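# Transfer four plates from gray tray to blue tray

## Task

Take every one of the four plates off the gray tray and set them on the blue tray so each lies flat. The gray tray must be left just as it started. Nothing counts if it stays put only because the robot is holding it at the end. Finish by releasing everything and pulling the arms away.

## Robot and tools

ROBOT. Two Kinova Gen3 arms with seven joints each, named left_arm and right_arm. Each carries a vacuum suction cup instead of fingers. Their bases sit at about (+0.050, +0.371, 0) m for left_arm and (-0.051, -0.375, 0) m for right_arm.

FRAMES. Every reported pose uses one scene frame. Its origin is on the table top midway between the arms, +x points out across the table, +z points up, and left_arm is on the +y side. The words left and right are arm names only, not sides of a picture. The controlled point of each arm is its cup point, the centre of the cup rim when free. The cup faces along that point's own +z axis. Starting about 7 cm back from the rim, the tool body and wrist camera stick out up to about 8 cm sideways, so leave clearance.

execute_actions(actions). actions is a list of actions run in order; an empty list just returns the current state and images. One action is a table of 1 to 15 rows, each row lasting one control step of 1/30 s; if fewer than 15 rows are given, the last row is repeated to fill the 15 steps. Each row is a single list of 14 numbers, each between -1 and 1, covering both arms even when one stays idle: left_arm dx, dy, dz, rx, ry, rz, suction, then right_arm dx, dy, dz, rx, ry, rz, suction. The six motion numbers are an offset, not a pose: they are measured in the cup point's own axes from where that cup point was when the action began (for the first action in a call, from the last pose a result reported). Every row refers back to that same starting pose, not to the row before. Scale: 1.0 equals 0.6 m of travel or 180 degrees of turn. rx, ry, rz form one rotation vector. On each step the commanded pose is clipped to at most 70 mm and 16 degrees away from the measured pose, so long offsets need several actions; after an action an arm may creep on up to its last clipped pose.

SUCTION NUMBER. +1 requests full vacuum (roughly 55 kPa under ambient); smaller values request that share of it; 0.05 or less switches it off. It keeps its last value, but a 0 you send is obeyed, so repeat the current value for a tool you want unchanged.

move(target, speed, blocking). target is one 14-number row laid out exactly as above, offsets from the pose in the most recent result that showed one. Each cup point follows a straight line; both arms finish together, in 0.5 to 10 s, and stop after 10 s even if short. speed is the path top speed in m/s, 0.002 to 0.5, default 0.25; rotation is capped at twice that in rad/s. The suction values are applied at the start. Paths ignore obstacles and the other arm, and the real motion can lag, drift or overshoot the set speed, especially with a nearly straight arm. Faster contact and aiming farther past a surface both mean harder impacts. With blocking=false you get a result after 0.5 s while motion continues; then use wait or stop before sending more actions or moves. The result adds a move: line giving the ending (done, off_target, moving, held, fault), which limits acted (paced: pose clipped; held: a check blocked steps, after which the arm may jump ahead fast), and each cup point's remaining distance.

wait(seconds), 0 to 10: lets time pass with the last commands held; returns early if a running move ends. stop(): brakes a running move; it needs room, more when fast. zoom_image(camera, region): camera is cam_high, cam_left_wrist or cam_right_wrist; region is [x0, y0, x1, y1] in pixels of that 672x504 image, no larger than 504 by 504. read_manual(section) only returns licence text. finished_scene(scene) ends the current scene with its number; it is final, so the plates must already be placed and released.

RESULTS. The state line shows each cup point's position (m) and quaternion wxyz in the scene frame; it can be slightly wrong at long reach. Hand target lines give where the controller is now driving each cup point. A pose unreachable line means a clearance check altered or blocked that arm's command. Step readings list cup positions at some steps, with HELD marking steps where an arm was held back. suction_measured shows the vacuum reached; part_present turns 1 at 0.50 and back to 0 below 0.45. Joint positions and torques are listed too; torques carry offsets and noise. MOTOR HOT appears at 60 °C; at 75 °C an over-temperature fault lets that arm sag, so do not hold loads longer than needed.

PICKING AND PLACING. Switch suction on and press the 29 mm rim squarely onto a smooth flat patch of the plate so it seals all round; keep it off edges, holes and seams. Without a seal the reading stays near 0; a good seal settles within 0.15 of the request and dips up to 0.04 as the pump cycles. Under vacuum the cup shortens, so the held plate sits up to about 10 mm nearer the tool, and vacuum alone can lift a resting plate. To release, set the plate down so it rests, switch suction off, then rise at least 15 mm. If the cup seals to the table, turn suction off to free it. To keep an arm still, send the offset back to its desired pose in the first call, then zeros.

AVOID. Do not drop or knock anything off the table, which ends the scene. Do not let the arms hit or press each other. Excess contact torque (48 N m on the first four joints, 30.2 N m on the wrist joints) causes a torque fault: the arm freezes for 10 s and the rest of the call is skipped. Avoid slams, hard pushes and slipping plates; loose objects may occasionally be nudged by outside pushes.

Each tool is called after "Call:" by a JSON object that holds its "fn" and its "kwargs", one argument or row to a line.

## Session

Call:
{"fn": "execute_actions", "kwargs": {
  "actions": []
}}

Scene clock: 0.00 s.
left_arm: end_effector_position=(+0.4943, +0.4480, +0.2087) suction_measured=0.00 part_present=0 end_effector_quat_wxyz=(+0.003, -0.340, +0.940, -0.001) | right_arm: end_effector_position=(+0.3974, -0.4178, +0.2085) suction_measured=0.00 part_present=0 end_effector_quat_wxyz=(+0.002, +0.304, +0.953, +0.001)
Joint positions: left_arm=[-0.056  0.429 -0.003  1.656  0.002  1.05  -2.677] | right_arm=[-0.055  0.429 -0.003  1.657  0.     1.051  2.563]
Joint velocities: left_arm=[ 0.    -0.001 -0.     0.    -0.001  0.     0.   ] | right_arm=[-0.    -0.    -0.     0.    -0.    -0.001 -0.001]
Joint torques (N m, as the joint torque sensors report them, + toward a larger angle): no reading
Hand target (left_arm): +0.494, +0.448, +0.209; +0.003, -0.340, +0.940, -0.001
Hand target (right_arm): +0.397, -0.418, +0.208; +0.002, +0.304, +0.953, +0.001
camera_calibration (this result's frames):
cam_left_wrist: T_world_to_cam=[[0.610081, -0.791738, -0.0308449, 0.0758757], [-0.737599, -0.581721, 0.342855, 0.562864], [-0.289395, -0.186418, -0.938882, 0.520684], [0, 0, 0, 1]] pos_world=[0.519561, 0.484568, 0.298221]
cam_right_wrist: T_world_to_cam=[[-0.536656, -0.842859, -0.039862, -0.117812], [-0.796525, 0.490432, 0.353589, 0.457], [-0.278476, 0.221507, -0.934551, 0.501183], [0, 0, 0, 1]] pos_world=[0.440355, -0.434442, 0.302094]

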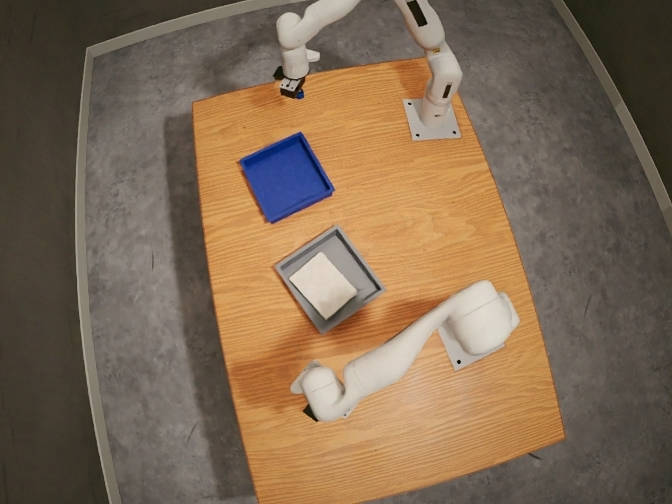

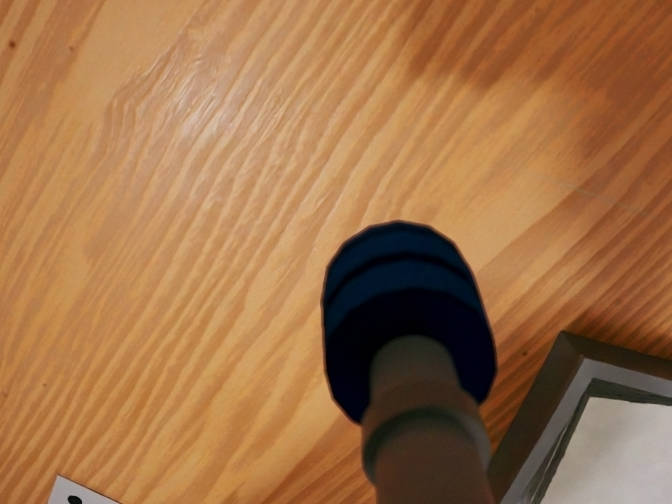

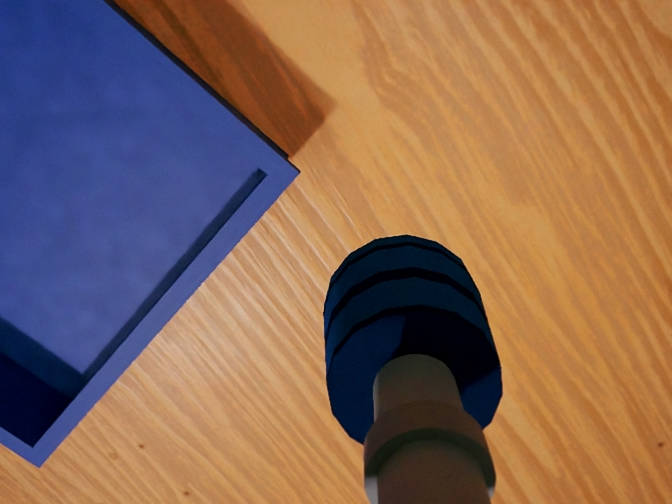

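Call:
{"fn": "move", "kwargs": {
  "target": [0,0,0,0,0,0,0,0.462,0.78,0.2,0,0,0,0],
  "speed": 0.4
}}

Scene clock: 2.47 s.
left_arm: end_effector_position=(+0.4943, +0.4480, +0.2087) suction_measured=0.00 part_present=0 end_effector_quat_wxyz=(+0.003, -0.340, +0.940, -0.001) | right_arm: end_effector_position=(+0.4441, +0.1245, +0.0906) suction_measured=0.00 part_present=0 end_effector_quat_wxyz=(+0.000, +0.305, +0.952, +0.003)
Joint positions: left_arm=[-0.056  0.429 -0.003  1.656  0.002  1.05  -2.677] | right_arm=[-0.907  1.188 -0.065  0.534  0.058  1.415  1.679]
Joint velocities: left_arm=[ 0.     0.    -0.     0.    -0.001 -0.     0.   ] | right_arm=[-0.003  0.021  0.001 -0.021 -0.001  0.008 -0.001]
Joint torques (N m, as the joint torque sensors report them, + toward a larger angle): left_arm=[ -0.43 -14.5    0.45  -5.85   0.     0.05   0.15] | right_arm=[ -0.33 -23.54   0.15  -7.99   0.2   -0.12   0.07]
Hand target (left_arm): +0.494, +0.448, +0.209; +0.003, -0.340, +0.940, -0.001
Hand target (right_arm): +0.444, +0.125, +0.089; -0.000, +0.305, +0.952, +0.003
Off the commanded pose (left_arm): 0.000 m, 0 deg.
Off the commanded pose (right_arm): 0.002 m, 0 deg.
move: done
camera_calibration (this result's frames):
cam_left_wrist: T_world_to_cam=[[0.610081, -0.791738, -0.0308446, 0.0758754], [-0.737599, -0.58172, 0.342855, 0.562865], [-0.289394, -0.186418, -0.938882, 0.520684], [0, 0, 0, 1]] pos_world=[0.519561, 0.484568, 0.29822]
cam_right_wrist: T_world_to_cam=[[-0.538343, -0.84162, -0.0431543, 0.360469], [-0.794807, 0.490044, 0.357964, 0.268853], [-0.280122, 0.227007, -0.932738, 0.283753], [0, 0, 0, 1]] pos_world=[0.487228, 0.107214, 0.183983]

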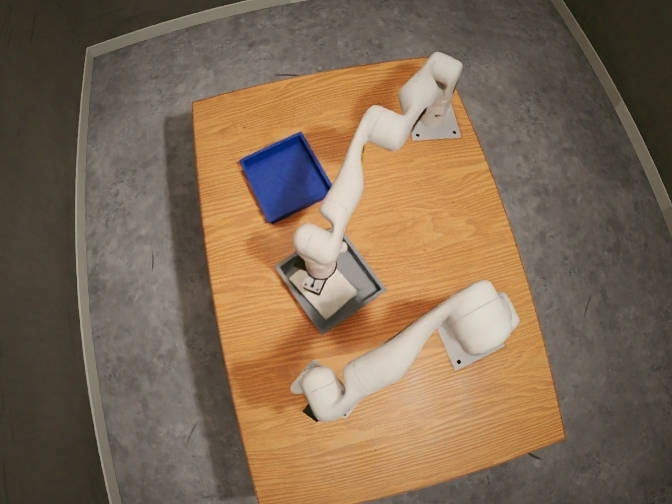

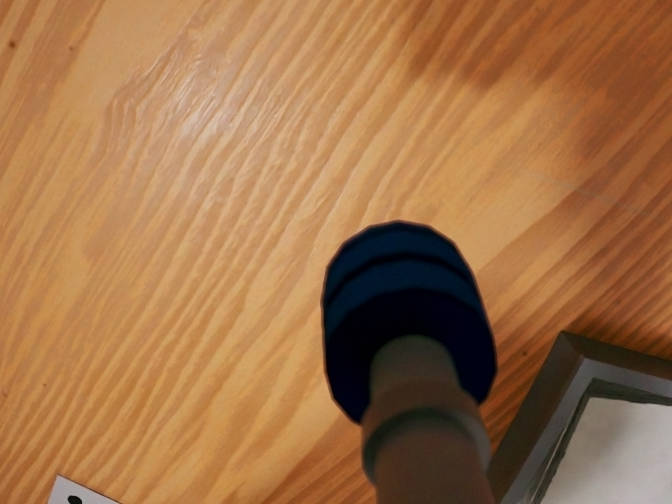

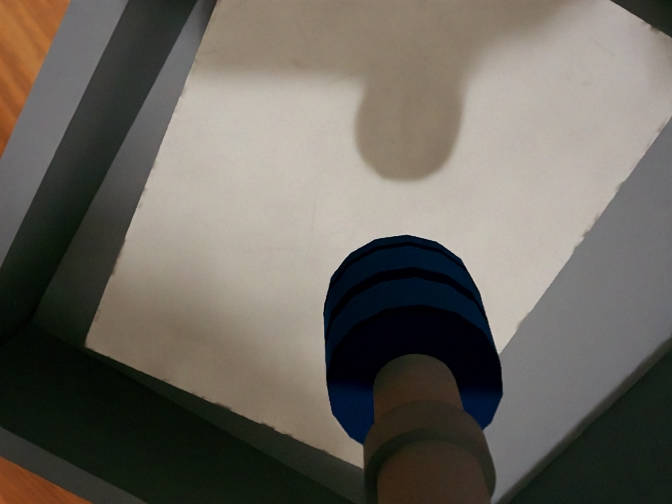

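Call:
{"fn": "move", "kwargs": {
  "target": [0,0,0,0,0,0,0,0,0.01,0.102,0,0,0,1],
  "speed": 0.08
}}

Scene clock: 3.70 s.
left_arm: end_effector_position=(+0.4943, +0.4480, +0.2087) suction_measured=0.00 part_present=0 end_effector_quat_wxyz=(+0.003, -0.340, +0.940, -0.001) | right_arm: end_effector_position=(+0.4475, +0.1293, +0.0288) suction_measured=0.36 part_present=0 end_effector_quat_wxyz=(-0.000, +0.305, +0.952, +0.003)
Joint positions: left_arm=[-0.056  0.429 -0.003  1.656  0.002  1.05  -2.677] | right_arm=[-0.908  1.272 -0.065  0.542  0.062  1.324  1.677]
Joint velocities: left_arm=[ 0.     0.     0.    -0.     0.    -0.    -0.002] | right_arm=[ 0.001  0.005 -0.    -0.     0.     0.001  0.001]
Joint torques (N m, as the joint torque sensors report them, + toward a larger angle): left_arm=[ -0.55 -14.58   0.43  -5.74   0.02   0.05  -0.02] | right_arm=[ -0.14 -24.88   0.24  -8.31   0.04   0.1   -0.05]
Hand target (left_arm): +0.494, +0.448, +0.209; +0.003, -0.340, +0.940, -0.001
Hand target (right_arm): +0.448, +0.130, +0.029; +0.000, +0.305, +0.952, +0.003
Off the commanded pose (left_arm): 0.000 m, 0 deg.
Off the commanded pose (right_arm): 0.001 m, 0 deg.
move: done
camera_calibration (this result's frames):
cam_left_wrist: T_world_to_cam=[[0.610081, -0.791738, -0.0308442, 0.075875], [-0.737599, -0.58172, 0.342854, 0.562866], [-0.289393, -0.186418, -0.938882, 0.520684], [0, 0, 0, 1]] pos_world=[0.519562, 0.484569, 0.29822]
cam_right_wrist: T_world_to_cam=[[-0.538535, -0.841555, -0.0420257, 0.363734], [-0.794405, 0.490471, 0.358271, 0.291065], [-0.280892, 0.226327, -0.932671, 0.226406], [0, 0, 0, 1]] pos_world=[0.490703, 0.112101, 0.122169]

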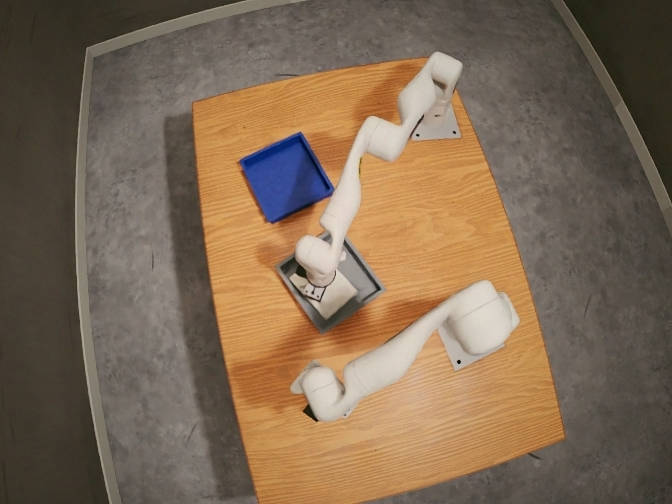

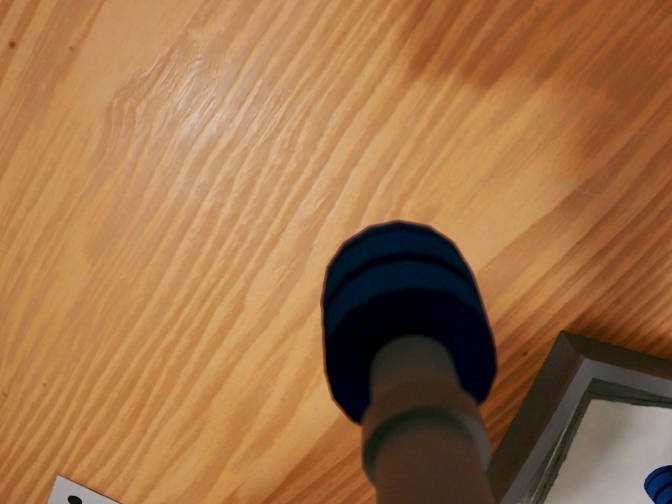

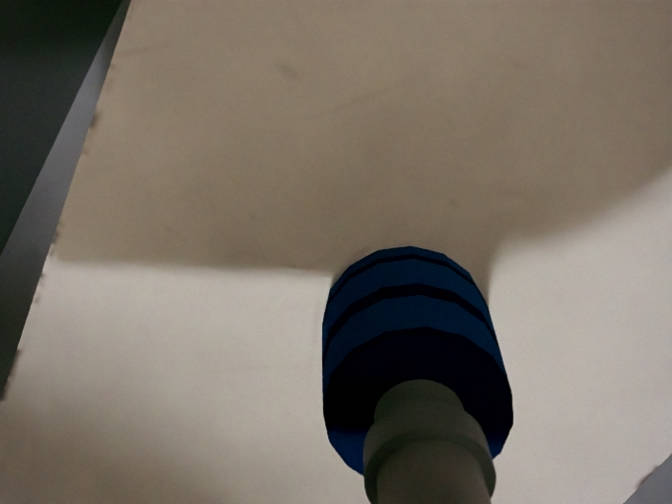

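Call:
{"fn": "move", "kwargs": {
  "target": [0,0,0,0,0,0,0,0.008,-0.02,-0.09,0,0,0,1],
  "speed": 0.15
}}

Call:
{"fn": "move", "kwargs": {
  "target": [0,0,0,0,0,0,0,-0.41,-0.445,0,0,0,0.065,1],
  "speed": 0.35
}}

Call:
{"fn": "zoom_image", "kwargs": {
  "camera": "cam_high",
  "region": [220,110,360,240]
}}

Scene clock: 4.73 s.
left_arm: end_effector_position=(+0.4943, +0.4480, +0.2087) suction_measured=0.00 part_present=0 end_effector_quat_wxyz=(+0.003, -0.340, +0.940, -0.001) | right_arm: end_effector_position=(+0.4364, +0.1222, +0.0824) suction_measured=0.99 part_present=1 end_effector_quat_wxyz=(-0.000, +0.305, +0.952, +0.003)
Joint positions: left_arm=[-0.056  0.429 -0.003  1.656  0.002  1.05  -2.677] | right_arm=[-0.91   1.166 -0.067  0.609  0.06   1.363  1.671]
Joint velocities: left_arm=[ 0.     0.    -0.    -0.    -0.     0.    -0.001] | right_arm=[ 0.001 -0.005  0.001  0.002 -0.    -0.001 -0.001]
Joint torques (N m, as the joint torque sensors report them, + toward a larger angle): left_arm=[ -0.38 -14.29   0.55  -6.01  -0.03  -0.09   0.  ] | right_arm=[ -0.02 -23.95  -0.05  -8.9    0.07   0.     0.12]
Hand target (left_arm): +0.494, +0.448, +0.209; +0.003, -0.340, +0.940, -0.001
Hand target (right_arm): +0.436, +0.122, +0.083; -0.000, +0.305, +0.952, +0.003
Off the commanded pose (left_arm): 0.000 m, 0 deg.
Off the commanded pose (right_arm): 0.000 m, 0 deg.
move: done
camera_calibration (this result's frames):
cam_left_wrist: T_world_to_cam=[[0.610081, -0.791738, -0.0308437, 0.0758746], [-0.737599, -0.58172, 0.342853, 0.562867], [-0.289393, -0.186418, -0.938882, 0.520683], [0, 0, 0, 1]] pos_world=[0.519563, 0.484569, 0.29822]
cam_right_wrist: T_world_to_cam=[[-0.538312, -0.841719, -0.0415847, 0.353925], [-0.794459, 0.490388, 0.358265, 0.266581], [-0.281166, 0.225896, -0.932693, 0.275095], [0, 0, 0, 1]] pos_world=[0.479657, 0.105034, 0.17579]

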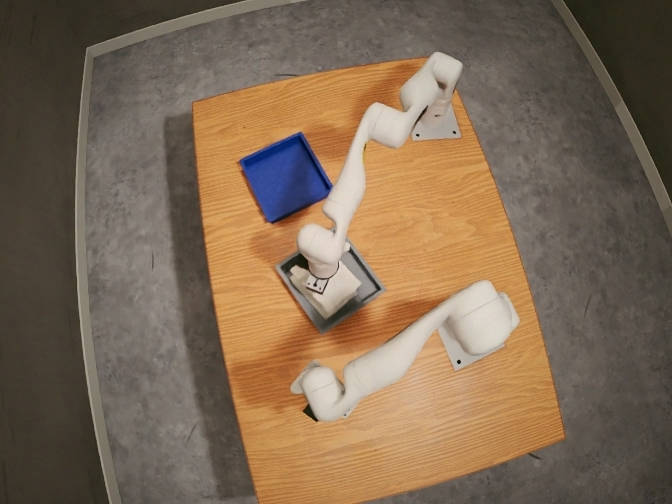

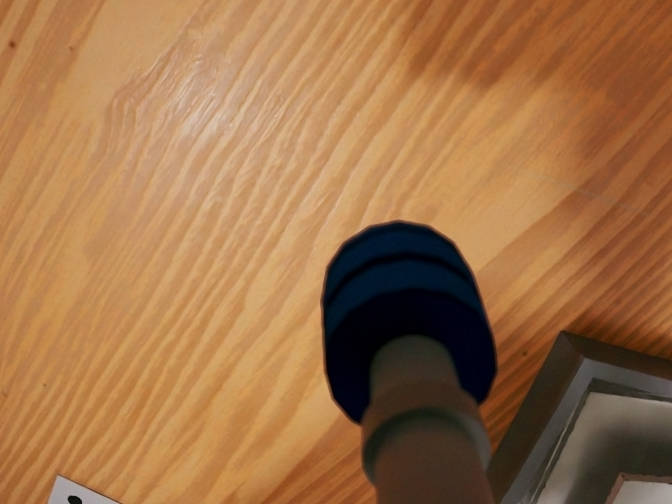

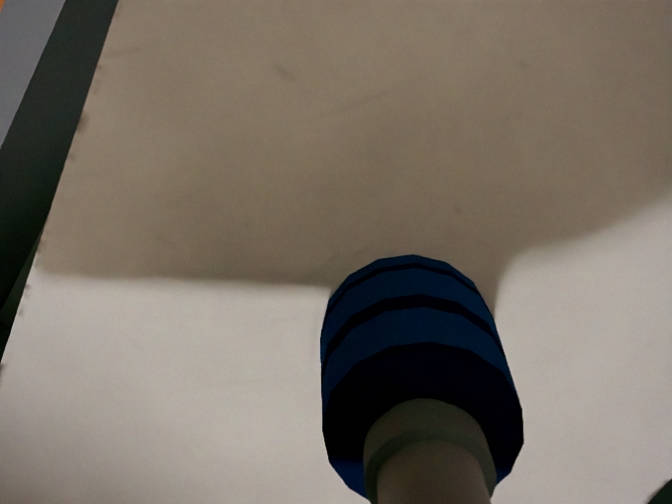

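Scene clock: 6.23 s.
left_arm: end_effector_position=(+0.4943, +0.4480, +0.2087) suction_measured=0.00 part_present=0 end_effector_quat_wxyz=(+0.003, -0.340, +0.940, -0.001) | right_arm: end_effector_position=(+0.4813, -0.2375, +0.0819) suction_measured=1.00 part_present=1 end_effector_quat_wxyz=(+0.001, +0.400, +0.917, +0.002)
Joint positions: left_arm=[-0.056  0.429 -0.003  1.656  0.002  1.05  -2.677] | right_arm=[-0.372  0.795 -0.04   1.438  0.034  0.904  1.997]
Joint velocities: left_arm=[ 0.    -0.    -0.    -0.    -0.002 -0.     0.   ] | right_arm=[ 0.008 -0.001  0.006  0.001 -0.001 -0.     0.002]
Joint torques (N m, as the joint torque sensors report them, + toward a larger angle): left_arm=[ -0.65 -14.55   0.46  -5.96  -0.11  -0.06   0.04] | right_arm=[ -0.23 -18.63  -0.01  -7.02  -0.04   0.02   0.04]
Hand target (left_arm): +0.494, +0.448, +0.209; +0.003, -0.340, +0.940, -0.001
Hand target (right_arm): +0.481, -0.238, +0.082; +0.001, +0.400, +0.916, +0.002
Off the commanded pose (left_arm): 0.000 m, 0 deg.
Off the commanded pose (right_arm): 0.001 m, 0 deg.
move: done
camera_calibration (this result's frames):
cam_left_wrist: T_world_to_cam=[[0.610081, -0.791738, -0.0308434, 0.0758741], [-0.7376, -0.58172, 0.342853, 0.562868], [-0.289392, -0.186418, -0.938883, 0.520683], [0, 0, 0, 1]] pos_world=[0.519563, 0.484569, 0.29822]
cam_right_wrist: T_world_to_cam=[[-0.696252, -0.716606, -0.0413342, 0.18099], [-0.680342, 0.640468, 0.356281, 0.459701], [-0.22884, 0.276183, -0.933464, 0.355304], [0, 0, 0, 1]] pos_world=[0.520077, -0.262854, 0.175362]

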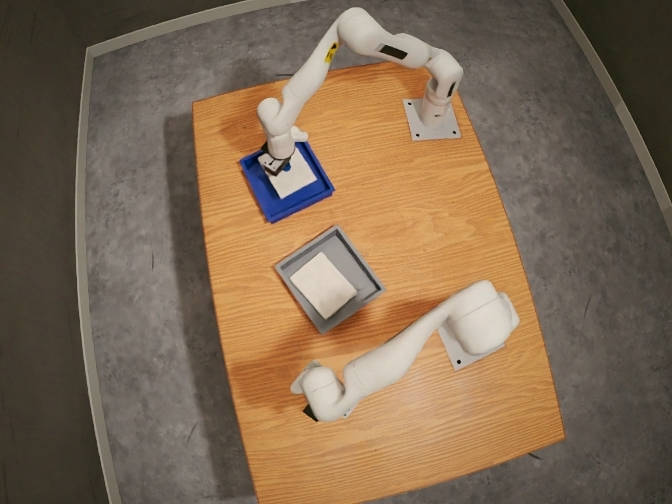

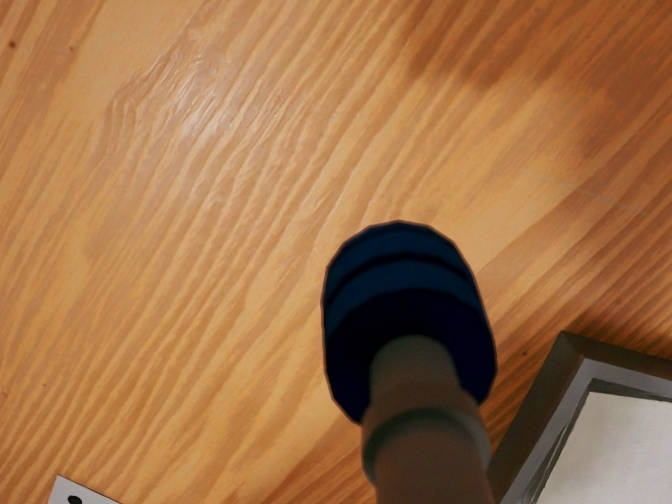

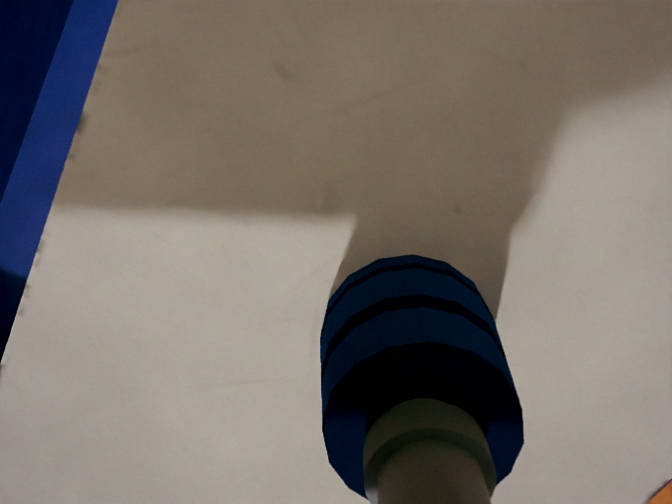

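Region (220, 110, 360, 240) of cam_high's 672x504 image, scaled by 3.600, with more detail than that image has; it fills the top 468 rows of this view, and the rest is white.

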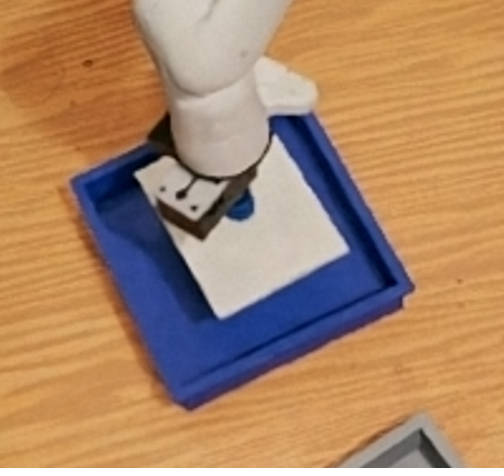

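Call:
{"fn": "move", "kwargs": {
  "target": [0,0,0,0,0,0,0,0.004,0.006,0.129,0,0,0,1],
  "speed": 0.09
}}

Scene clock: 7.53 s.
left_arm: end_effector_position=(+0.4943, +0.4480, +0.2087) suction_measured=0.00 part_present=0 end_effector_quat_wxyz=(+0.003, -0.340, +0.940, -0.001) | right_arm: end_effector_position=(+0.4825, -0.2332, +0.0047) suction_measured=1.00 part_present=1 end_effector_quat_wxyz=(+0.001, +0.400, +0.917, +0.002)
Joint positions: left_arm=[-0.056  0.429 -0.003  1.656  0.002  1.05  -2.677] | right_arm=[-0.38   0.924 -0.037  1.466  0.04   0.748  1.985]
Joint velocities: left_arm=[ 0.     0.     0.001 -0.     0.     0.     0.001] | right_arm=[-0.002  0.004 -0.     0.    -0.001 -0.001 -0.   ]
Joint torques (N m, as the joint torque sensors report them, + toward a larger angle): left_arm=[ -0.35 -14.56   0.36  -6.06  -0.11   0.     0.07] | right_arm=[ -0.13 -19.24   0.02  -6.25   0.12   0.03   0.11]
Hand target (left_arm): +0.494, +0.448, +0.209; +0.003, -0.340, +0.940, -0.001
Hand target (right_arm): +0.482, -0.233, +0.004; +0.001, +0.400, +0.917, +0.002
Off the commanded pose (left_arm): 0.000 m, 0 deg.
Off the commanded pose (right_arm): 0.000 m, 0 deg.
move: done
camera_calibration (this result's frames):
cam_left_wrist: T_world_to_cam=[[0.610081, -0.791738, -0.0308431, 0.0758737], [-0.7376, -0.58172, 0.342852, 0.562869], [-0.289391, -0.186418, -0.938883, 0.520683], [0, 0, 0, 1]] pos_world=[0.519564, 0.484569, 0.29822]
cam_right_wrist: T_world_to_cam=[[-0.696454, -0.716381, -0.0418362, 0.181949], [-0.68025, 0.640517, 0.356368, 0.485227], [-0.228498, 0.276653, -0.933409, 0.282324], [0, 0, 0, 1]] pos_world=[0.521305, -0.258557, 0.0982167]

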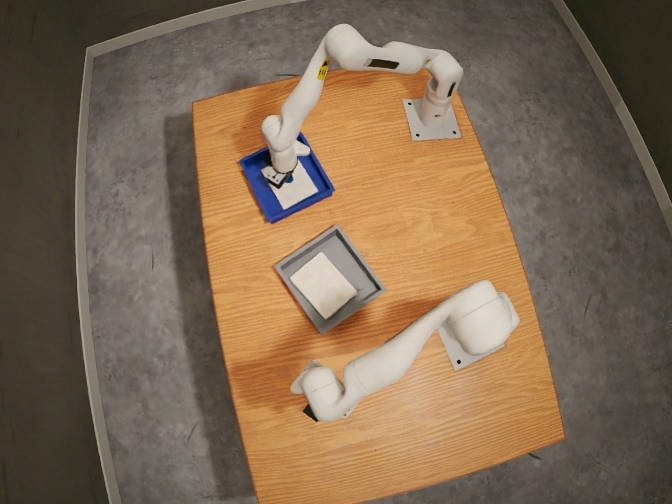

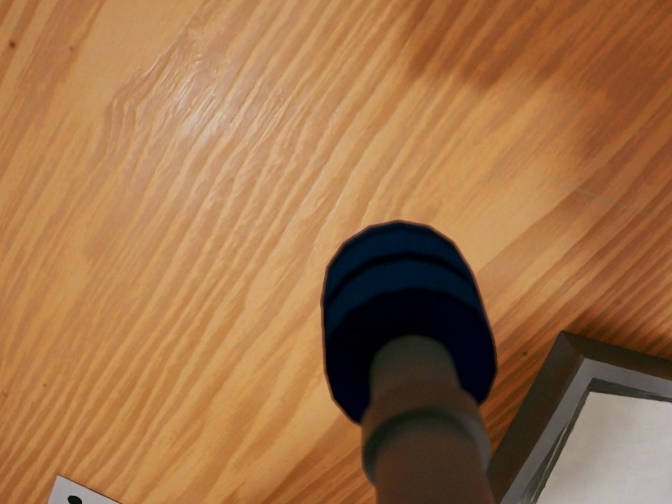

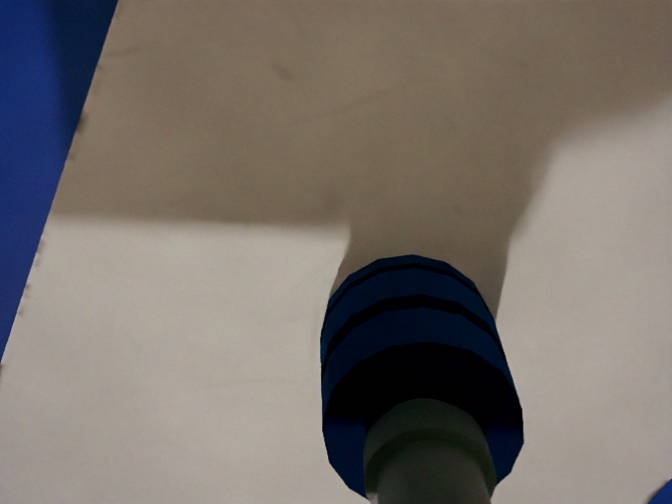

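Call:
{"fn": "execute_actions", "kwargs": {
  "actions": [
    [[0,0,0,0,0,0,0,0,0,0.002,0,0,0,1],[0,0,0,0,0,0,0,0,0,0.003,0,0,0,1],[0,0,0,0,0,0,0,0,0,0.004,0,0,0,1],[0,0,0,0,0,0,0,0,0,0.005,0,0,0,1],[0,0,0,0,0,0,0,0,0,0.006,0,0,0,1]],
    [[0,0,0,0,0,0,0,0,0,0,0,0,0,0],[0,0,0,0,0,0,0,0,0,0,0,0,0,0],[0,0,0,0,0,0,0,0,0,0,0,0,0,0],[0,0,0,0,0,0,0,0,0,0,0,0,0,0],[0,0,0,0,0,0,0,0,0,0,0,0,0,0],[0,0,0,0,0,0,0,0,0,0,0,0,0,0],[0,0,0,0,0,0,0,0,0,-0.135,0,0,0,0]]
  ]
}}

Scene clock: 8.97 s.
left_arm: end_effector_position=(+0.4943, +0.4480, +0.2087) suction_measured=0.00 part_present=0 end_effector_quat_wxyz=(+0.003, -0.340, +0.940, -0.001) | right_arm: end_effector_position=(+0.4831, -0.2330, +0.0772) suction_measured=0.00 part_present=0 end_effector_quat_wxyz=(+0.002, +0.400, +0.917, +0.003)
Joint positions: left_arm=[-0.056  0.429 -0.003  1.656  0.002  1.05  -2.677] | right_arm=[-0.38   0.806 -0.038  1.433  0.032  0.896  1.991]
Joint velocities: left_arm=[ 0.     0.    -0.    -0.     0.    -0.    -0.001] | right_arm=[-0.002 -0.174  0.002 -0.124 -0.013  0.39   0.011]
Joint torques (N m, as the joint torque sensors report them, + toward a larger angle): left_arm=[ -0.48 -14.53   0.44  -6.    -0.08  -0.05   0.  ] | right_arm=[ -0.67 -13.88  -0.1   -4.72  -0.13  -0.32  -0.4 ]
Hand target (left_arm): +0.494, +0.448, +0.209; +0.003, -0.340, +0.940, -0.001
Hand target (right_arm): +0.482, -0.233, +0.082; +0.002, +0.400, +0.917, +0.002
Off the commanded pose (left_arm): 0.000 m, 0 deg.
Off the commanded pose (right_arm): 0.005 m, 0 deg.
Step readings (end_effector_position; steps 1 to 15: 1st action; 16 to 30: 2nd action):
0: left_arm (+0.4943, +0.4480, +0.2087) | right_arm (+0.4824, -0.2332, +0.0045)
1: left_arm (+0.4943, +0.4480, +0.2087) | right_arm (+0.4824, -0.2332, +0.0042)
2: left_arm (+0.4943, +0.4480, +0.2087) | right_arm (+0.4825, -0.2332, +0.0035)
4: left_arm (+0.4943, +0.4480, +0.2087) | right_arm (+0.4825, -0.2332, +0.0022)
8: left_arm (+0.4943, +0.4480, +0.2087) | right_arm (+0.4827, -0.2331, +0.0015)
15: left_arm (+0.4943, +0.4480, +0.2087) | right_arm (+0.4827, -0.2331, +0.0014)
16: left_arm (+0.4943, +0.4480, +0.2087) | right_arm (+0.4828, -0.2331, +0.0015)
17: left_arm (+0.4943, +0.4480, +0.2087) | right_arm (+0.4830, -0.2331, +0.0018)
19: left_arm (+0.4943, +0.4480, +0.2087) | right_arm (+0.4839, -0.2328, +0.0032)
23: left_arm (+0.4943, +0.4480, +0.2087) | right_arm (+0.4848, -0.2324, +0.0082)
30: end_effector_position above
camera_calibration (this result's frames):
cam_left_wrist: T_world_to_cam=[[0.610081, -0.791739, -0.0308424, 0.075873], [-0.737601, -0.58172, 0.342851, 0.56287], [-0.28939, -0.186418, -0.938883, 0.520682], [0, 0, 0, 1]] pos_world=[0.519565, 0.484569, 0.298219]
cam_right_wrist: T_world_to_cam=[[-0.696198, -0.716511, -0.043809, 0.185479], [-0.681188, 0.640157, 0.35522, 0.460136], [-0.226475, 0.277146, -0.933756, 0.349236], [0, 0, 0, 1]] pos_world=[0.521662, -0.258451, 0.170777]

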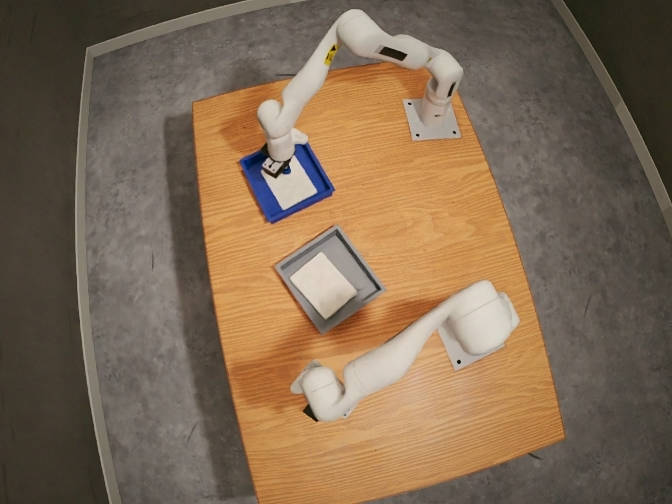

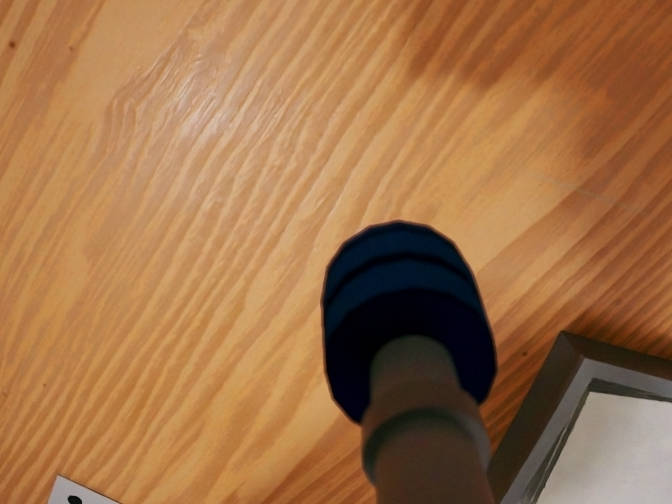

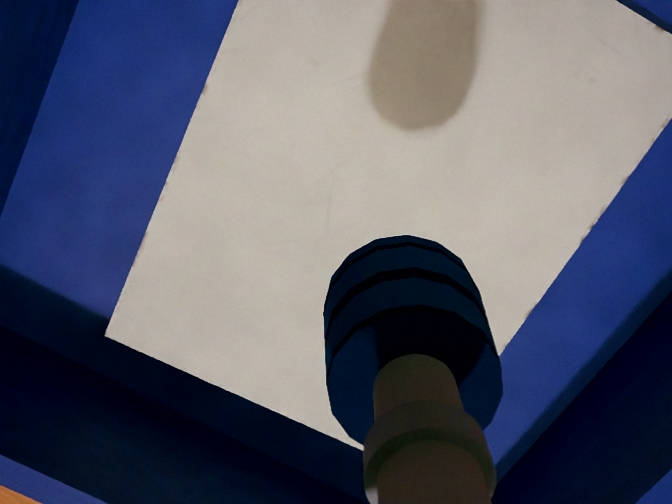

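Call:
{"fn": "execute_actions", "kwargs": {
  "actions": []
}}

Call:
{"fn": "move", "kwargs": {
  "target": [0,0,0,0,0,0,0,0.481,0.358,0,0,0,-0.065,0],
  "speed": 0.4
}}

Scene clock: 9.63 s.
left_arm: end_effector_position=(+0.4943, +0.4480, +0.2087) suction_measured=0.00 part_present=0 end_effector_quat_wxyz=(+0.003, -0.340, +0.940, -0.001) | right_arm: end_effector_position=(+0.4825, -0.2333, +0.0822) suction_measured=0.00 part_present=0 end_effector_quat_wxyz=(+0.002, +0.400, +0.917, +0.002)
Joint positions: left_arm=[-0.056  0.429 -0.003  1.656  0.002  1.05  -2.677] | right_arm=[-0.38   0.798 -0.038  1.43   0.032  0.908  1.992]
Joint velocities: left_arm=[ 0.  0.  0.  0. -0. -0.  0.] | right_arm=[-0.001 -0.001 -0.    -0.     0.001  0.001 -0.001]
Joint torques (N m, as the joint torque sensors report them, + toward a larger angle): left_arm=[ -0.59 -14.62   0.38  -5.84  -0.02  -0.13   0.04] | right_arm=[ -0.18 -18.38   0.01  -6.74  -0.02   0.08   0.03]
Hand target (left_arm): +0.494, +0.448, +0.209; +0.003, -0.340, +0.940, -0.001
Hand target (right_arm): +0.482, -0.233, +0.082; +0.002, +0.400, +0.917, +0.002
Off the commanded pose (left_arm): 0.000 m, 0 deg.
Off the commanded pose (right_arm): 0.000 m, 0 deg.
camera_calibration (this result's frames):
cam_left_wrist: T_world_to_cam=[[0.610081, -0.791739, -0.0308425, 0.0758731], [-0.737601, -0.58172, 0.342851, 0.562871], [-0.28939, -0.186417, -0.938883, 0.520682], [0, 0, 0, 1]] pos_world=[0.519565, 0.484569, 0.298219]
cam_right_wrist: T_world_to_cam=[[-0.696244, -0.716548, -0.0424684, 0.184995], [-0.680736, 0.640364, 0.355714, 0.457885], [-0.227691, 0.276573, -0.933629, 0.354302], [0, 0, 0, 1]] pos_world=[0.521172, -0.258646, 0.175767]

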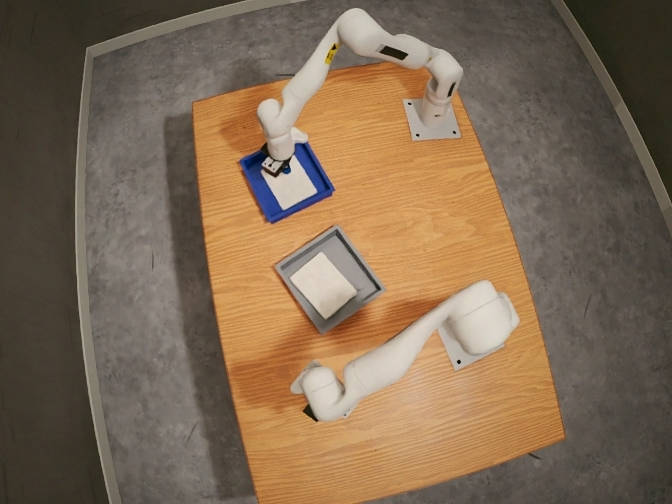

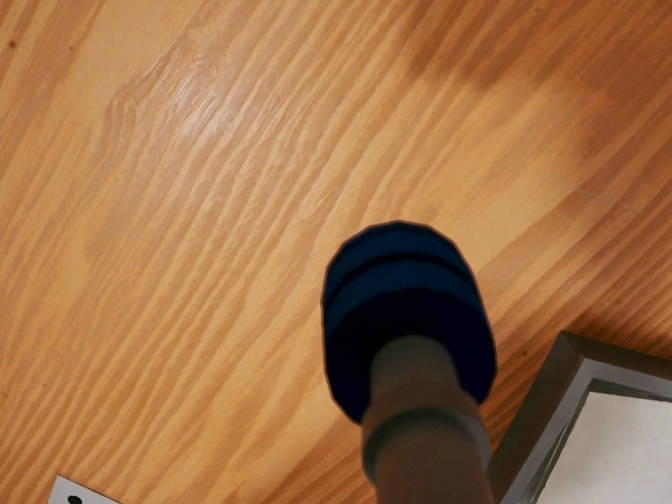

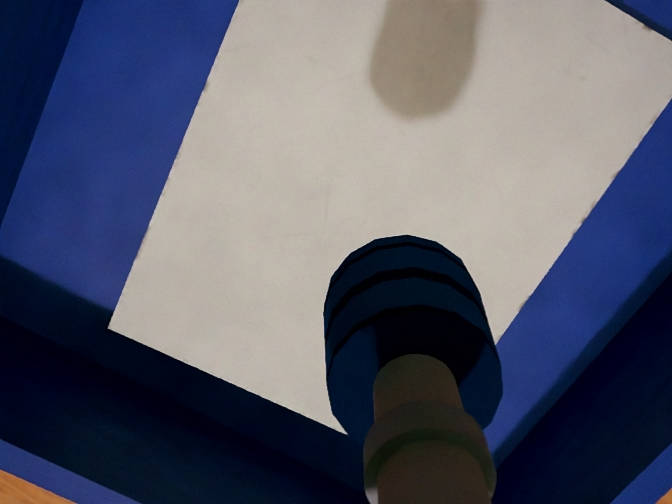

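Scene clock: 11.20 s.
left_arm: end_effector_position=(+0.4943, +0.4480, +0.2087) suction_measured=0.00 part_present=0 end_effector_quat_wxyz=(+0.003, -0.340, +0.940, -0.001) | right_arm: end_effector_position=(+0.4441, +0.1244, +0.0838) suction_measured=0.00 part_present=0 end_effector_quat_wxyz=(+0.001, +0.305, +0.952, +0.003)
Joint positions: left_arm=[-0.056  0.429 -0.003  1.656  0.002  1.05  -2.677] | right_arm=[-0.907  1.191 -0.064  0.547  0.058  1.397  1.68 ]
Joint velocities: left_arm=[ 0.    -0.     0.     0.    -0.     0.    -0.001] | right_arm=[-0.002  0.018  0.001 -0.013 -0.001  0.004 -0.001]
Joint torques (N m, as the joint torque sensors report them, + toward a larger angle): left_arm=[ -0.51 -14.57   0.49  -5.99  -0.04   0.    -0.02] | right_arm=[ -0.47 -23.72   0.25  -8.53   0.02  -0.23   0.1 ]
Hand target (left_arm): +0.494, +0.448, +0.209; +0.003, -0.340, +0.940, -0.001
Hand target (right_arm): +0.444, +0.124, +0.083; +0.000, +0.305, +0.952, +0.003
Off the commanded pose (left_arm): 0.000 m, 0 deg.
Off the commanded pose (right_arm): 0.001 m, 0 deg.
move: done
camera_calibration (this result's frames):
cam_left_wrist: T_world_to_cam=[[0.610081, -0.791739, -0.0308422, 0.0758727], [-0.737601, -0.58172, 0.342851, 0.562871], [-0.28939, -0.186417, -0.938883, 0.520682], [0, 0, 0, 1]] pos_world=[0.519566, 0.484569, 0.298219]
cam_right_wrist: T_world_to_cam=[[-0.537637, -0.842047, -0.0436273, 0.359851], [-0.795496, 0.489402, 0.357311, 0.271792], [-0.279521, 0.226809, -0.932966, 0.277243], [0, 0, 0, 1]] pos_world=[0.487175, 0.107114, 0.177243]

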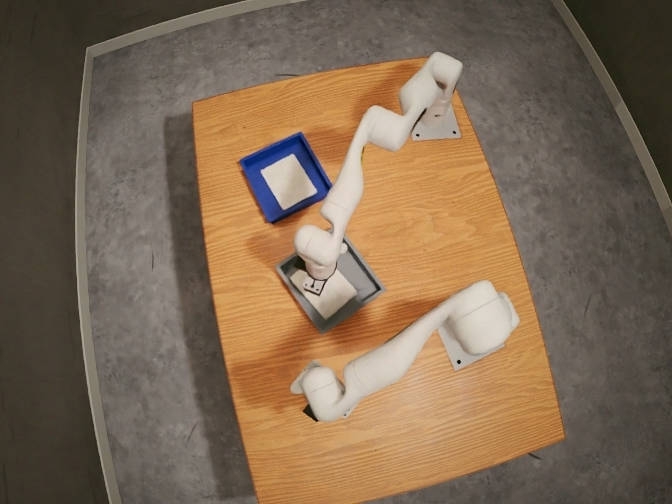

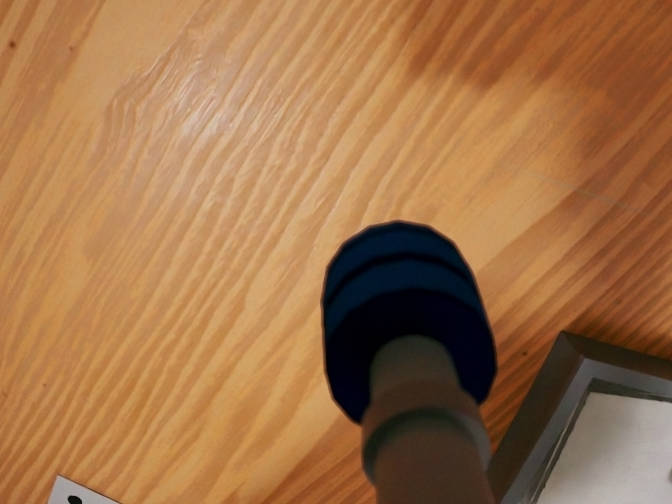

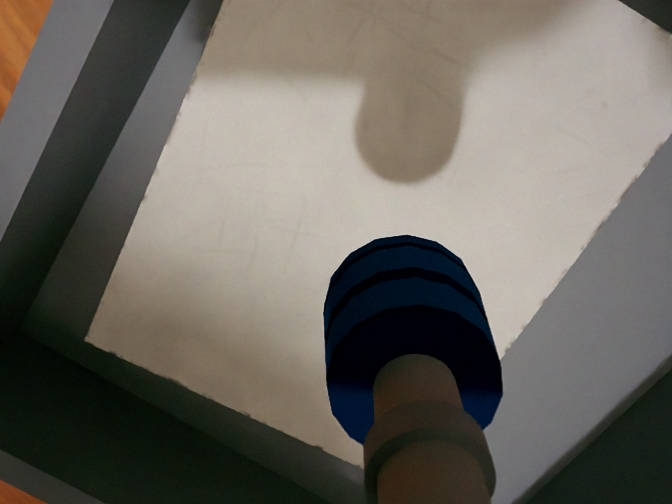

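Call:
{"fn": "move", "kwargs": {
  "target": [0,0,0,0,0,0,0,0,0.01,0.106,0,0,0,1],
  "speed": 0.11
}}

Scene clock: 12.33 s.
left_arm: end_effector_position=(+0.4943, +0.4480, +0.2087) suction_measured=0.00 part_present=0 end_effector_quat_wxyz=(+0.003, -0.340, +0.940, -0.001) | right_arm: end_effector_position=(+0.4475, +0.1292, +0.0195) suction_measured=0.55 part_present=1 end_effector_quat_wxyz=(+0.000, +0.305, +0.952, +0.003)
Joint positions: left_arm=[-0.056  0.429 -0.003  1.656  0.002  1.05  -2.677] | right_arm=[-0.908  1.281 -0.064  0.55   0.061  1.306  1.678]
Joint velocities: left_arm=[-0.    -0.    -0.     0.    -0.001  0.     0.001] | right_arm=[-0.001 -0.002  0.001 -0.003 -0.002  0.     0.   ]
Joint torques (N m, as the joint torque sensors report them, + toward a larger angle): left_arm=[ -0.46 -14.59   0.39  -5.94  -0.04  -0.05  -0.04] | right_arm=[ -0.23 -25.26   0.17  -8.94   0.12   0.     0.05]
Hand target (left_arm): +0.494, +0.448, +0.209; +0.003, -0.340, +0.940, -0.001
Hand target (right_arm): +0.448, +0.129, +0.020; +0.001, +0.305, +0.952, +0.003
Off the commanded pose (left_arm): 0.000 m, 0 deg.
Off the commanded pose (right_arm): 0.001 m, 0 deg.
move: done
camera_calibration (this result's frames):
cam_left_wrist: T_world_to_cam=[[0.610081, -0.791739, -0.0308419, 0.0758723], [-0.737601, -0.58172, 0.34285, 0.562872], [-0.289389, -0.186417, -0.938884, 0.520682], [0, 0, 0, 1]] pos_world=[0.519566, 0.484569, 0.298219]
cam_right_wrist: T_world_to_cam=[[-0.537848, -0.841972, -0.0424541, 0.363026], [-0.79507, 0.489854, 0.35764, 0.294871], [-0.280327, 0.22611, -0.932894, 0.217622], [0, 0, 0, 1]] pos_world=[0.490701, 0.112008, 0.112972]

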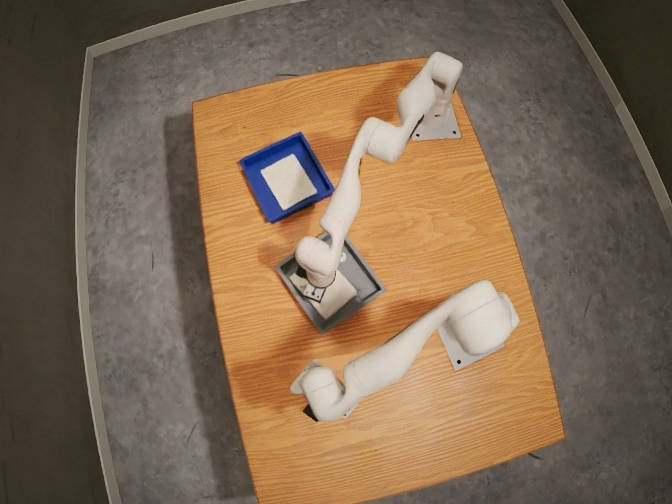

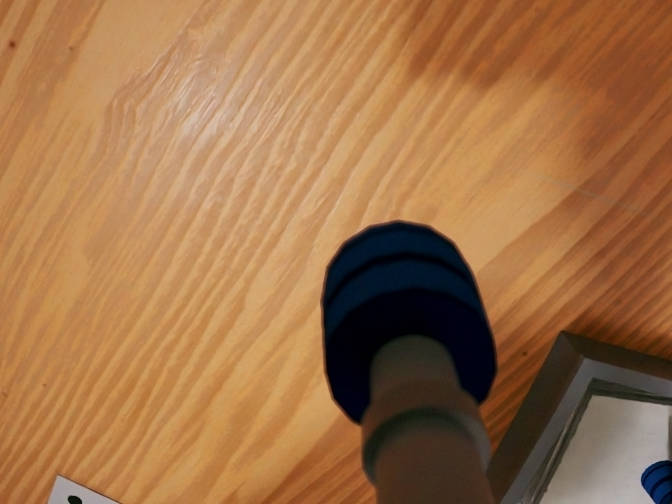

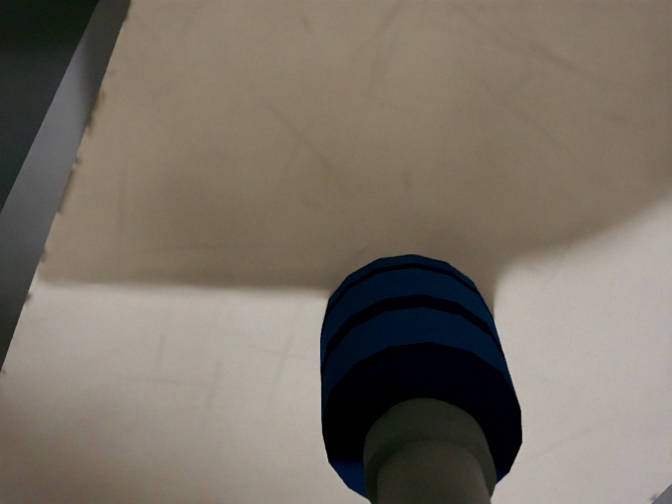

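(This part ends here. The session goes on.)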